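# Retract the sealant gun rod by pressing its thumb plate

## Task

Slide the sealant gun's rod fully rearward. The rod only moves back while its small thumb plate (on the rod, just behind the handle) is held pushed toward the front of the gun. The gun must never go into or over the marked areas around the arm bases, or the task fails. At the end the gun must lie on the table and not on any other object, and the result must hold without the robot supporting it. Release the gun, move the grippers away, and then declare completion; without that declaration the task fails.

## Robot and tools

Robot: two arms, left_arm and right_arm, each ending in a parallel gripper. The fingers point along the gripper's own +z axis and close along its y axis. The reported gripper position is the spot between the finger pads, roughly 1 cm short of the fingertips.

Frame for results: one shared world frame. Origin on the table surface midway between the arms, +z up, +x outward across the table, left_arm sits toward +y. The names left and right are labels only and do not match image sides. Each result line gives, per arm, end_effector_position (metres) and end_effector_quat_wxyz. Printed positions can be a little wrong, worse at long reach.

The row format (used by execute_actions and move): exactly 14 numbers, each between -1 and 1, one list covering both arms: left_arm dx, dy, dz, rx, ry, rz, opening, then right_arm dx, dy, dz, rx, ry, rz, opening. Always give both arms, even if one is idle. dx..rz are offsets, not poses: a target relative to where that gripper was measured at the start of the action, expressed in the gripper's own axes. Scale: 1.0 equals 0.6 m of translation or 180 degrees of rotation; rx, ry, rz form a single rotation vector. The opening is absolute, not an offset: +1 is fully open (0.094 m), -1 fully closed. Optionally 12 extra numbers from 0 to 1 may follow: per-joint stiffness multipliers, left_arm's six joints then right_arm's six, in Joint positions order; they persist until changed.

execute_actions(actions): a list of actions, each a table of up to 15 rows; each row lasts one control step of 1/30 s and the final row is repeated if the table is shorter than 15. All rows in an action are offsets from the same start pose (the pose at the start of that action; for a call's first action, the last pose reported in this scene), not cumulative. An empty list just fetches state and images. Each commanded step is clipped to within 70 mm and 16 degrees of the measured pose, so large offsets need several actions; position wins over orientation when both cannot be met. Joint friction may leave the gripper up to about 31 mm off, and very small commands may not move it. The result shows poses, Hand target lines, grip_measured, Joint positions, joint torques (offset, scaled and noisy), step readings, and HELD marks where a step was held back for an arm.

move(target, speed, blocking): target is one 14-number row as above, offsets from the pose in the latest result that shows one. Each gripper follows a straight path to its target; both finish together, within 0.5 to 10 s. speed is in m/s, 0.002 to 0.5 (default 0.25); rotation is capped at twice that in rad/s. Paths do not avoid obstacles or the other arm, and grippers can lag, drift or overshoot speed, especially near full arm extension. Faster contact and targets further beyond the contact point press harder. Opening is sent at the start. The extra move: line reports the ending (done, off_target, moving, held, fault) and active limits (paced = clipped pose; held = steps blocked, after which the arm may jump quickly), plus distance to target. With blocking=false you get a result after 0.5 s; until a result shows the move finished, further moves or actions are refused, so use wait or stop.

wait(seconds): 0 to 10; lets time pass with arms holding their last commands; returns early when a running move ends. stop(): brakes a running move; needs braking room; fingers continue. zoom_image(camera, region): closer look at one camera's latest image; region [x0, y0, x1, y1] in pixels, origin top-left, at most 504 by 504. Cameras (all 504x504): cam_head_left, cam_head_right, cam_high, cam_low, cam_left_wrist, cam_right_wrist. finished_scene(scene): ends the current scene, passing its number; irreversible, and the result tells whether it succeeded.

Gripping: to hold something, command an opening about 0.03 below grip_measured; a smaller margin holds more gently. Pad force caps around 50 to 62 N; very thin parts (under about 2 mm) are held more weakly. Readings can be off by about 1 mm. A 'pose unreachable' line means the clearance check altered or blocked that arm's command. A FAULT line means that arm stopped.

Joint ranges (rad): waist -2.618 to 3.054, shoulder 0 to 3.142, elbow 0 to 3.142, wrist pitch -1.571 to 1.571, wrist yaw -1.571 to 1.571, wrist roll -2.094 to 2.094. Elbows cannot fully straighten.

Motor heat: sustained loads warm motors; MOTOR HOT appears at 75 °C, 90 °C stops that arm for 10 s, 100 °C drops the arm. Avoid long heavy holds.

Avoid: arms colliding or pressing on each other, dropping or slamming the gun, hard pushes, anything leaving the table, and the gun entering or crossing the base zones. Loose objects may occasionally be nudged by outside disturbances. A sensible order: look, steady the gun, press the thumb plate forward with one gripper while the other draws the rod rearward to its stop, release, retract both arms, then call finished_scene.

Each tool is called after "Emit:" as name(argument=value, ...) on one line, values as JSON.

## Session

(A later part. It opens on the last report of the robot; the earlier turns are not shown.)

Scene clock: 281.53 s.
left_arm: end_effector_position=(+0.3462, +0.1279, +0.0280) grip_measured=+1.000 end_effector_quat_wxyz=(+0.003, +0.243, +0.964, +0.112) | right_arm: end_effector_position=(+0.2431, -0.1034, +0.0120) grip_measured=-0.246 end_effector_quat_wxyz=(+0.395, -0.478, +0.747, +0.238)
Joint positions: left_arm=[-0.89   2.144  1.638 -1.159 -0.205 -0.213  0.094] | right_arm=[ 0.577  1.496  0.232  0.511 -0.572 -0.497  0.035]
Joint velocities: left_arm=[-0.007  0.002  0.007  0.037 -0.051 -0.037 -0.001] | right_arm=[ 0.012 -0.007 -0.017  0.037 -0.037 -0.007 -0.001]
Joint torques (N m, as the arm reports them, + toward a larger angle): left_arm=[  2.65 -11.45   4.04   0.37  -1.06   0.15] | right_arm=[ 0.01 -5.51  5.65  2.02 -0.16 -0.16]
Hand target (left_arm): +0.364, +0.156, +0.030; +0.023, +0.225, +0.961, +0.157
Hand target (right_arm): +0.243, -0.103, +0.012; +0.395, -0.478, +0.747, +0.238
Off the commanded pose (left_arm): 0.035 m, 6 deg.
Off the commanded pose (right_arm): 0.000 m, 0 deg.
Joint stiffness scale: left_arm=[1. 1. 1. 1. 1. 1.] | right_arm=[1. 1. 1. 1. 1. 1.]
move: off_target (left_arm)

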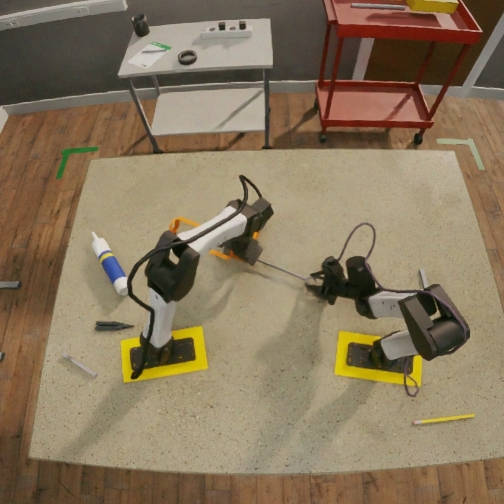

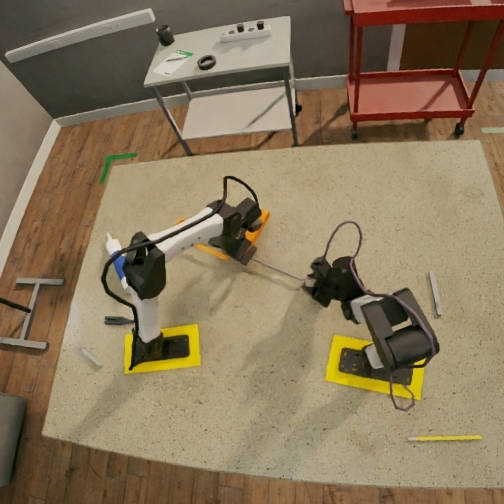

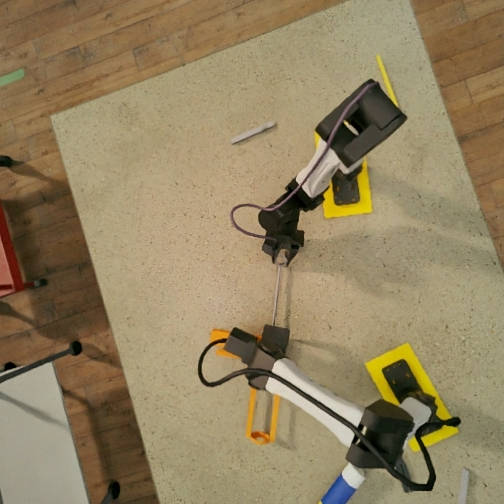

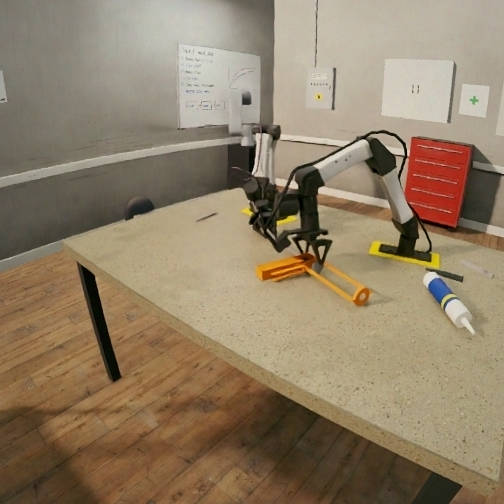

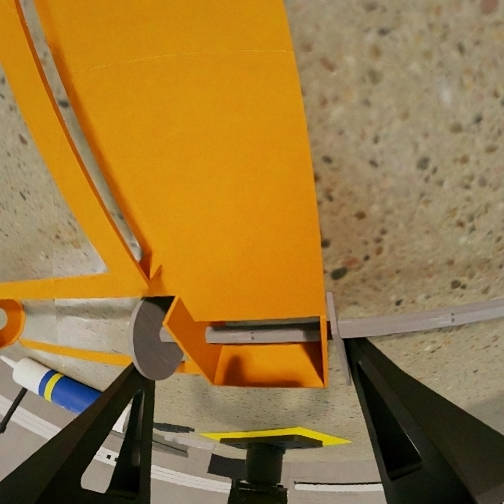

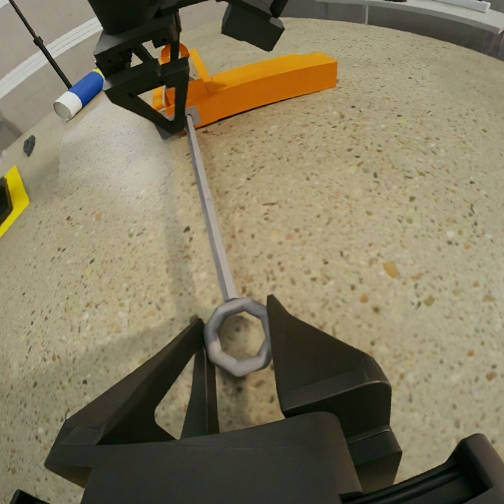

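Emit:
move(target=[0, 0.0, 0.0, 0, 0, 0, 0.12, 0.029, 0, -0.041, 0, 0, 0, -0.32], speed=0.03)

Emit:
zoom_image(camera="cam_left_wrist", region=[100, 260, 400, 440])

Scene clock: 292.67 s.
left_arm: end_effector_position=(+0.3446, +0.1210, +0.0301) grip_measured=+0.205 end_effector_quat_wxyz=(+0.007, +0.236, +0.967, +0.098) | right_arm: end_effector_position=(+0.2363, -0.1224, +0.0138) grip_measured=-0.246 end_effector_quat_wxyz=(+0.397, -0.478, +0.745, +0.243)
Joint positions: left_arm=[-0.896  2.135  1.638 -1.15  -0.181 -0.231  0.057] | right_arm=[ 0.48   1.429  0.2    0.433 -0.653 -0.576  0.035]
Joint velocities: left_arm=[ 0.017 -0.012 -0.002 -0.007  0.037 -0.007 -0.   ] | right_arm=[ 0.002 -0.007 -0.007  0.051  0.037  0.007  0.002]
Joint torques (N m, as the arm reports them, + toward a larger angle): left_arm=[  0.51 -10.04   6.08   0.13  -0.33   0.31] | right_arm=[-1.87 -7.83  3.55  1.84 -0.22 -0.35]
Hand target (left_arm): +0.346, +0.128, +0.028; +0.003, +0.242, +0.964, +0.112
Hand target (right_arm): +0.230, -0.129, +0.011; +0.396, -0.477, +0.747, +0.240
Off the commanded pose (left_arm): 0.007 m, 2 deg.
Off the commanded pose (right_arm): 0.010 m, 1 deg.
Joint stiffness scale: left_arm=[1. 1. 1. 1. 1. 1.] | right_arm=[1. 1. 1. 1. 1. 1.]
move: done

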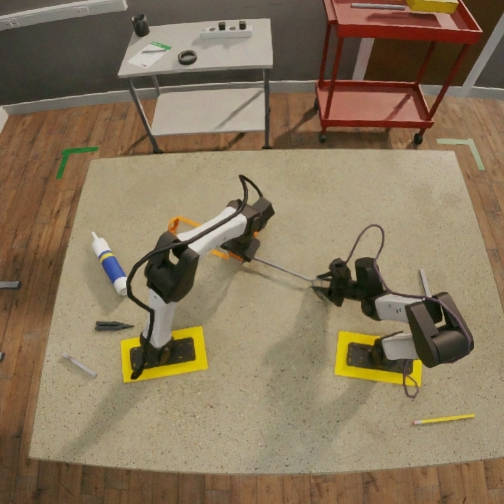

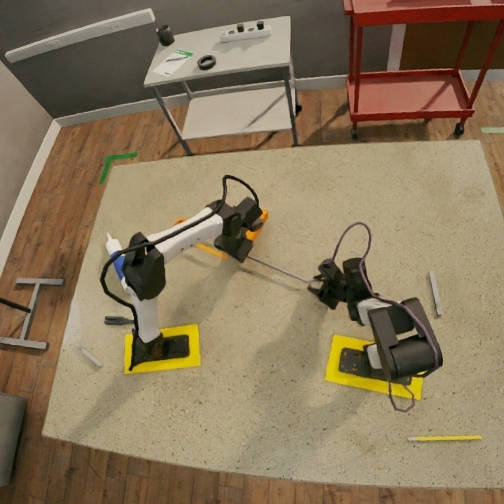

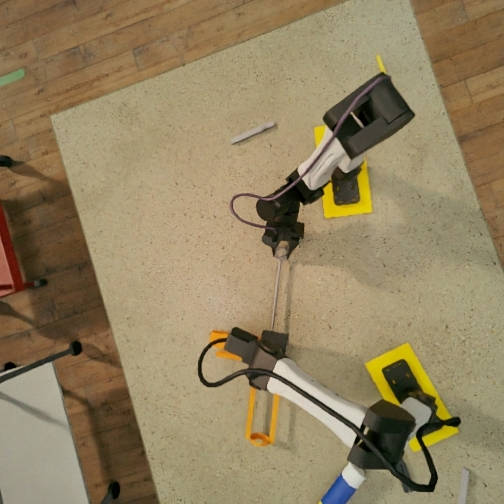

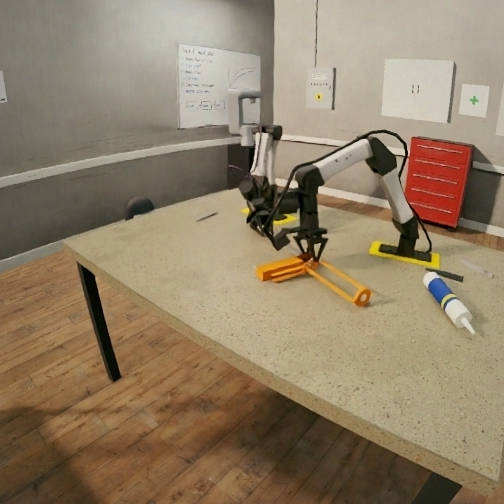

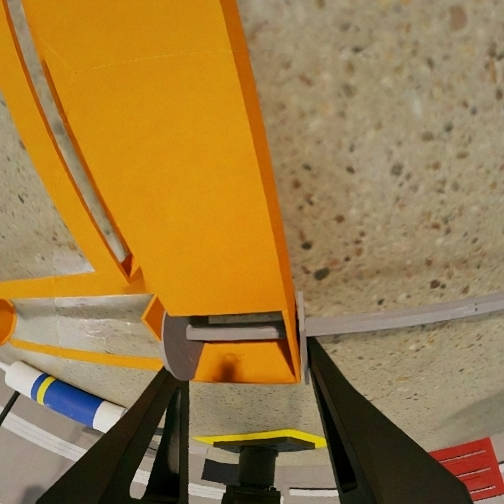

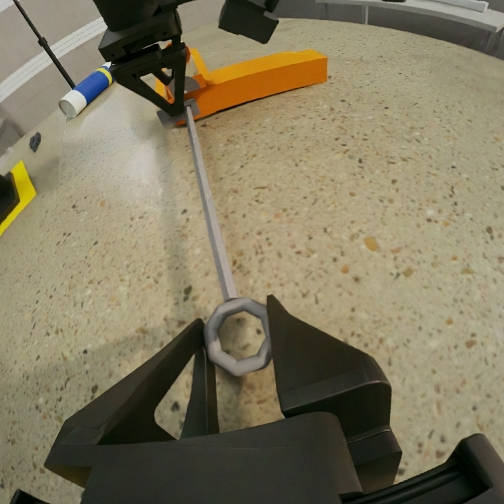

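Region (100, 260, 400, 440) of cam_left_wrist's 504x504 image, scaled by 1.680, with more detail than that image has; it fills the top 302 rows of this view, and the rest is white.

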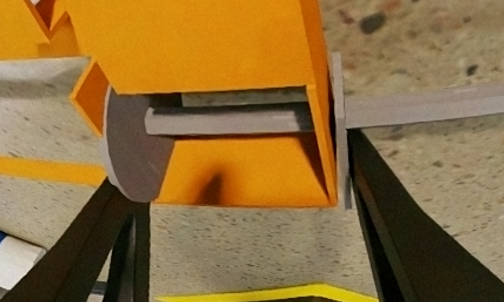

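Emit:
move(target=[0, 0.0, 0.0, 0, 0, 0, 0.12, 0.032, 0, -0.046, 0, 0, 0, -0.32], speed=0.03)

Emit:
zoom_image(camera="cam_left_wrist", region=[100, 260, 400, 440])

Scene clock: 298.67 s.
left_arm: end_effector_position=(+0.3388, +0.0999, +0.0311) grip_measured=+0.185 end_effector_quat_wxyz=(+0.010, +0.231, +0.971, +0.054) | right_arm: end_effector_position=(+0.2303, -0.1438, +0.0186) grip_measured=-0.246 end_effector_quat_wxyz=(+0.403, -0.476, +0.740, +0.252)
Joint positions: left_arm=[-0.914  2.126  1.638 -1.115 -0.105 -0.255  0.056] | right_arm=[ 0.349  1.354  0.184  0.31  -0.762 -0.69   0.035]
Joint velocities: left_arm=[-0.002  0.012 -0.022  0.022  0.007  0.051 -0.001] | right_arm=[-0.017 -0.027  0.002 -0.022 -0.037 -0.022  0.001]
Joint torques (N m, as the arm reports them, + toward a larger angle): left_arm=[ 1.03 -9.99  6.25  0.01 -0.76  0.36] | right_arm=[-2.18 -6.93  3.65  1.55 -0.23 -0.44]
Hand target (left_arm): +0.344, +0.120, +0.031; +0.007, +0.237, +0.967, +0.096
Hand target (right_arm): +0.222, -0.151, +0.013; +0.399, -0.476, +0.744, +0.245
Off the commanded pose (left_arm): 0.022 m, 5 deg.
Off the commanded pose (right_arm): 0.013 m, 1 deg.
Joint stiffness scale: left_arm=[1. 1. 1. 1. 1. 1.] | right_arm=[1. 1. 1. 1. 1. 1.]
move: off_target (left_arm, right_arm)

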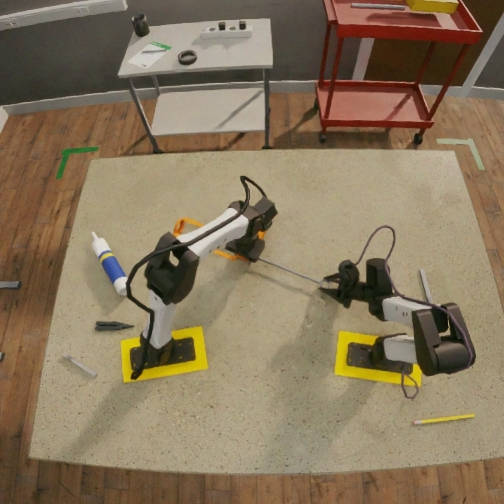

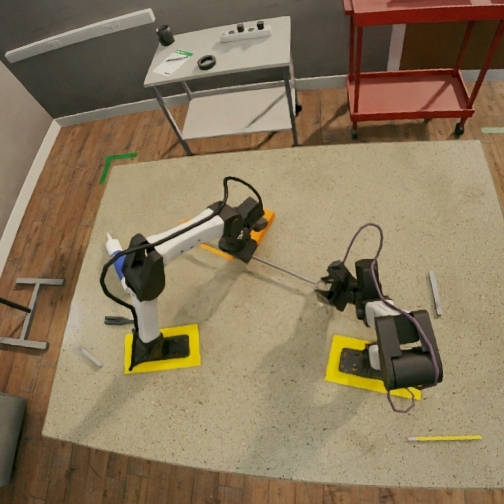

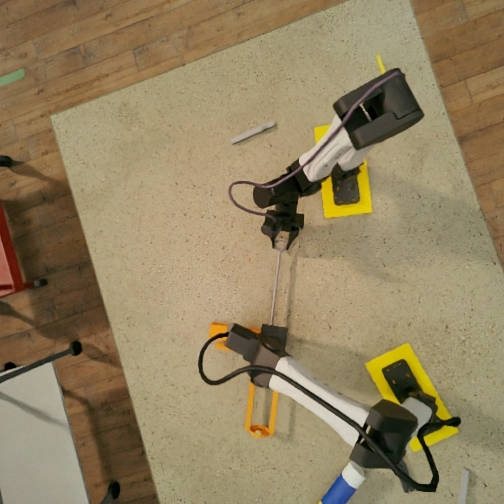

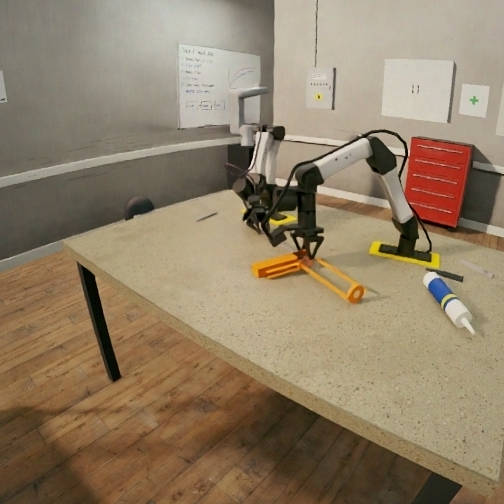

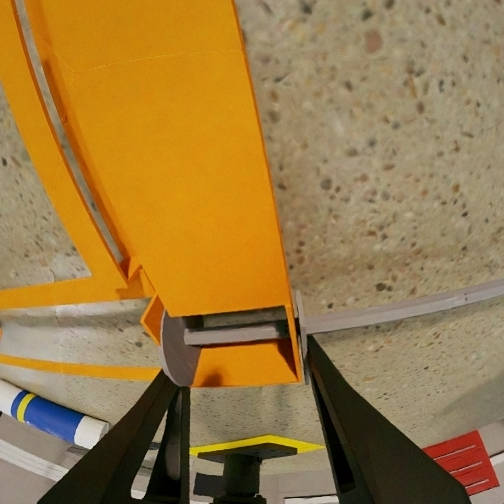

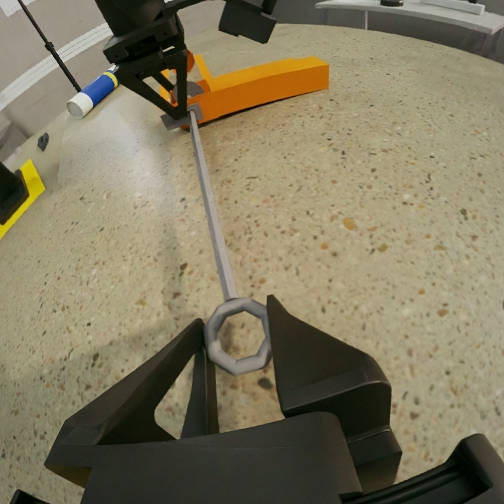

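Region (100, 260, 400, 440) of cam_left_wrist's 504x504 image, scaled by 1.680, with more detail than that image has; it fills the top 302 rows of this view, and the rest is white.

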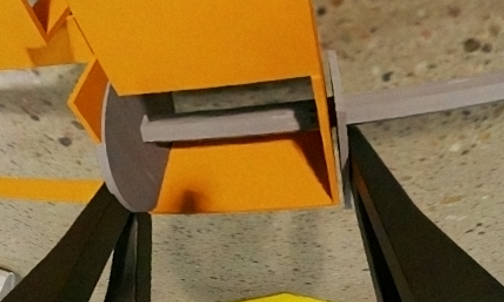

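Emit:
move(target=[0, 0.0, 0.0, 0, 0, 0, 1, 0, 0, 0, 0, 0, 0, 0.6], speed=0.1)

Emit:
move(target=[0, 0.0, -0.2, 0, 0, 0, 1, -0.15, 0, -0.1, 0, 0, 0, 0.6], speed=0.2)

Scene clock: 304.83 s.
left_arm: end_effector_position=(+0.3380, +0.0982, +0.0308) grip_measured=+0.999 end_effector_quat_wxyz=(+0.009, +0.231, +0.972, +0.050) | right_arm: end_effector_position=(+0.2302, -0.1438, +0.0186) grip_measured=+0.598 end_effector_quat_wxyz=(+0.403, -0.477, +0.740, +0.252)
Joint positions: left_arm=[-0.915  2.127  1.638 -1.113 -0.097 -0.256  0.094] | right_arm=[ 0.349  1.354  0.184  0.309 -0.762 -0.691  0.075]
Joint velocities: left_arm=[ 0.017  0.032  0.002 -0.007 -0.007  0.081  0.001] | right_arm=[ 0.007  0.022 -0.012 -0.007  0.066  0.022  0.001]
Joint torques (N m, as the arm reports them, + toward a larger angle): left_arm=[  0.08 -10.72   6.18   0.31  -0.15   0.11] | right_arm=[ 0.03 -4.1   6.01  1.81 -0.24 -0.15]
Hand target (left_arm): +0.339, +0.100, +0.031; +0.010, +0.231, +0.971, +0.054
Hand target (right_arm): +0.230, -0.144, +0.019; +0.403, -0.476, +0.740, +0.252
Off the commanded pose (left_arm): 0.002 m, 0 deg.
Off the commanded pose (right_arm): 0.000 m, 0 deg.
Joint stiffness scale: left_arm=[1. 1. 1. 1. 1. 1.] | right_arm=[1. 1. 1. 1. 1. 1.]
move: done

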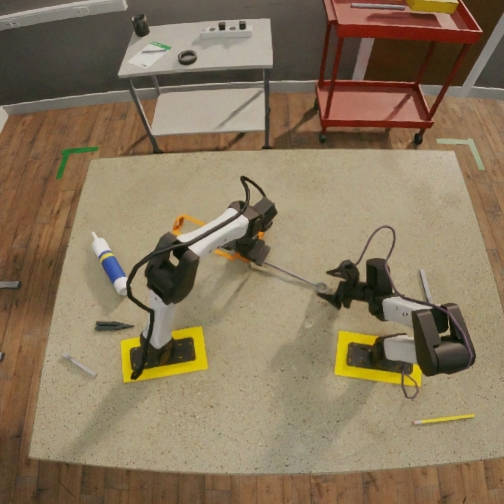

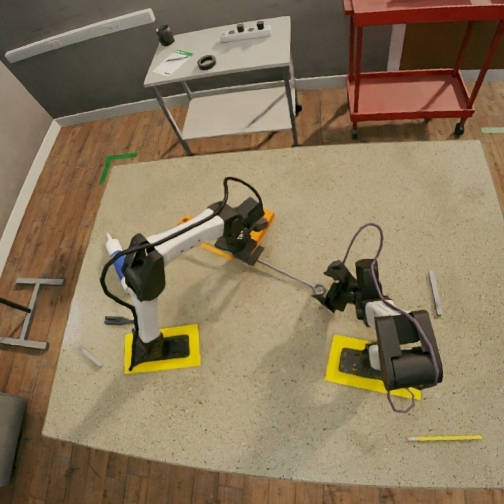

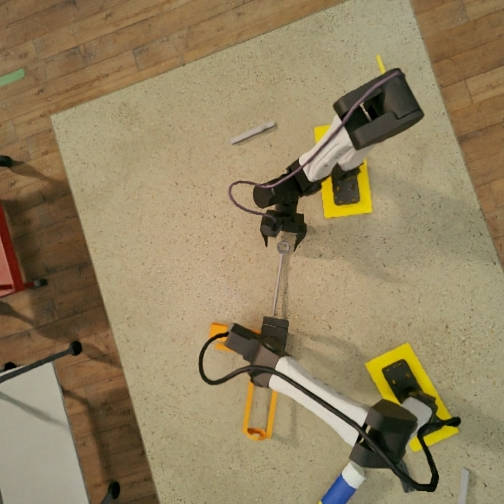

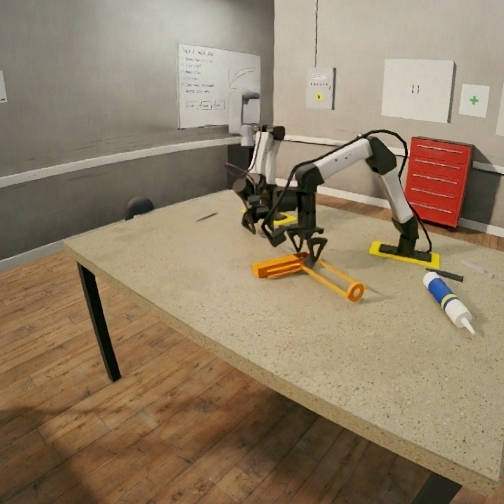

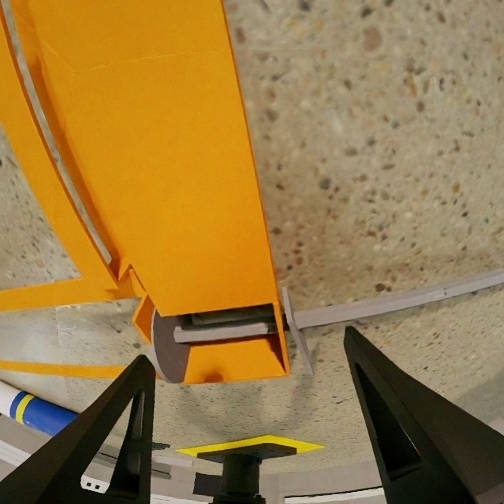

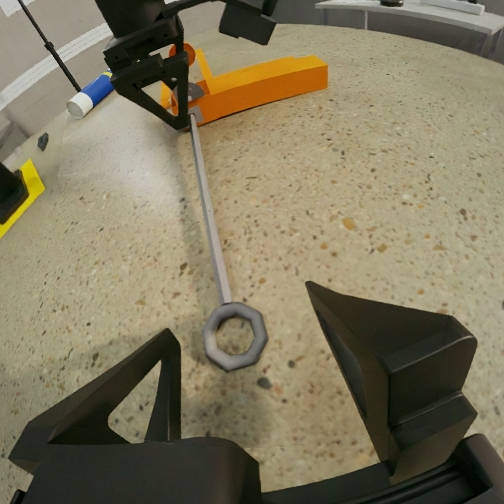

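Scene clock: 306.23 s.
left_arm: end_effector_position=(+0.3380, +0.0899, +0.1462) grip_measured=+0.999 end_effector_quat_wxyz=(+0.020, +0.229, +0.972, +0.044) | right_arm: end_effector_position=(+0.2278, -0.1441, +0.1210) grip_measured=+0.598 end_effector_quat_wxyz=(+0.407, -0.472, +0.740, +0.253)
Joint positions: left_arm=[-0.93   2.114  2.08  -1.545 -0.097 -0.275  0.094] | right_arm=[ 0.349  0.937  0.47  -0.379 -0.763 -0.674  0.075]
Joint velocities: left_arm=[-0.022 -0.012 -0.002 -0.022  0.037  0.066  0.001] | right_arm=[ 0.007 -0.012 -0.002 -0.007  0.051 -0.007 -0.   ]
Joint torques (N m, as the arm reports them, + toward a larger angle): left_arm=[ -0.68 -10.42   7.16   0.29  -0.08   0.06] | right_arm=[ 0.72 -2.04 10.35  1.52 -0.19 -0.27]
Hand target (left_arm): +0.335, +0.087, +0.150; +0.021, +0.232, +0.972, +0.044
Hand target (right_arm): +0.227, -0.143, +0.125; +0.403, -0.477, +0.740, +0.252
Off the commanded pose (left_arm): 0.007 m, 1 deg.
Off the commanded pose (right_arm): 0.006 m, 1 deg.
Joint stiffness scale: left_arm=[1. 1. 1. 1. 1. 1.] | right_arm=[1. 1. 1. 1. 1. 1.]
joint sent to its limit (left arm) — the command would take joint 4 (wrist pitch) past its lower limit, so that joint was sent only as far as its limit.
move: done

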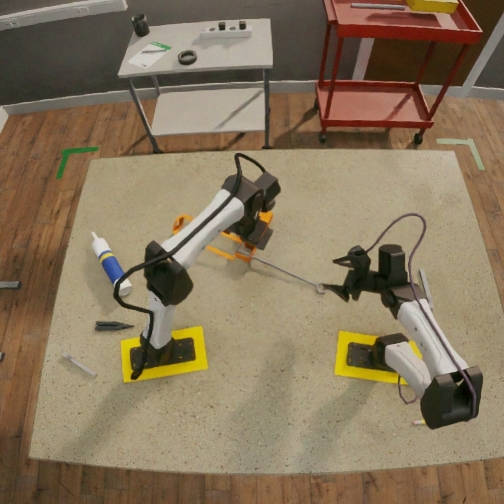

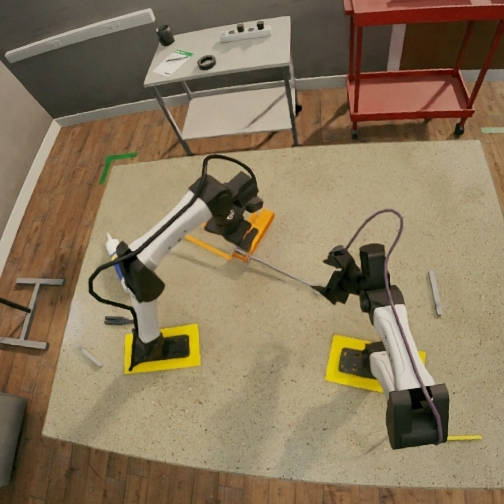

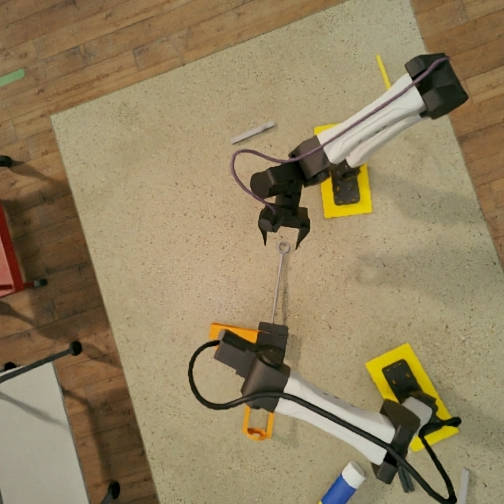

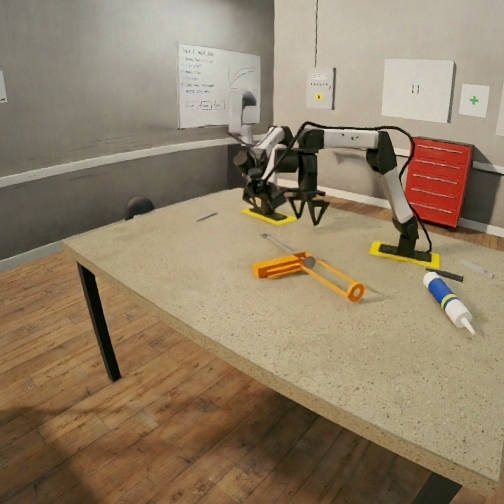

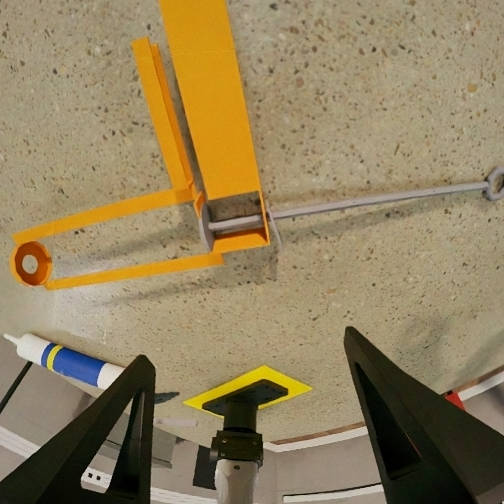

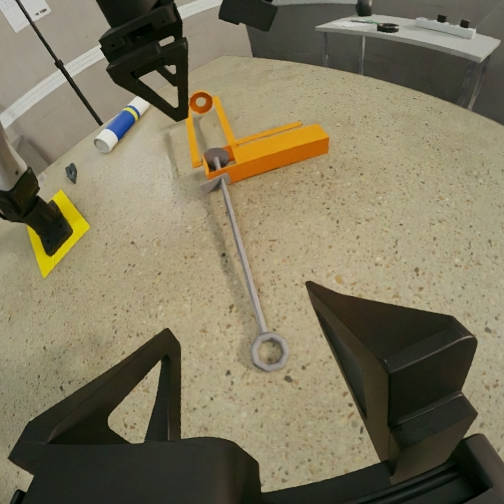

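The rod is fully back and both arms are clear, so scene 1 is done.

Emit:
finished_scene(scene=1)

The scene is finished: the task was done.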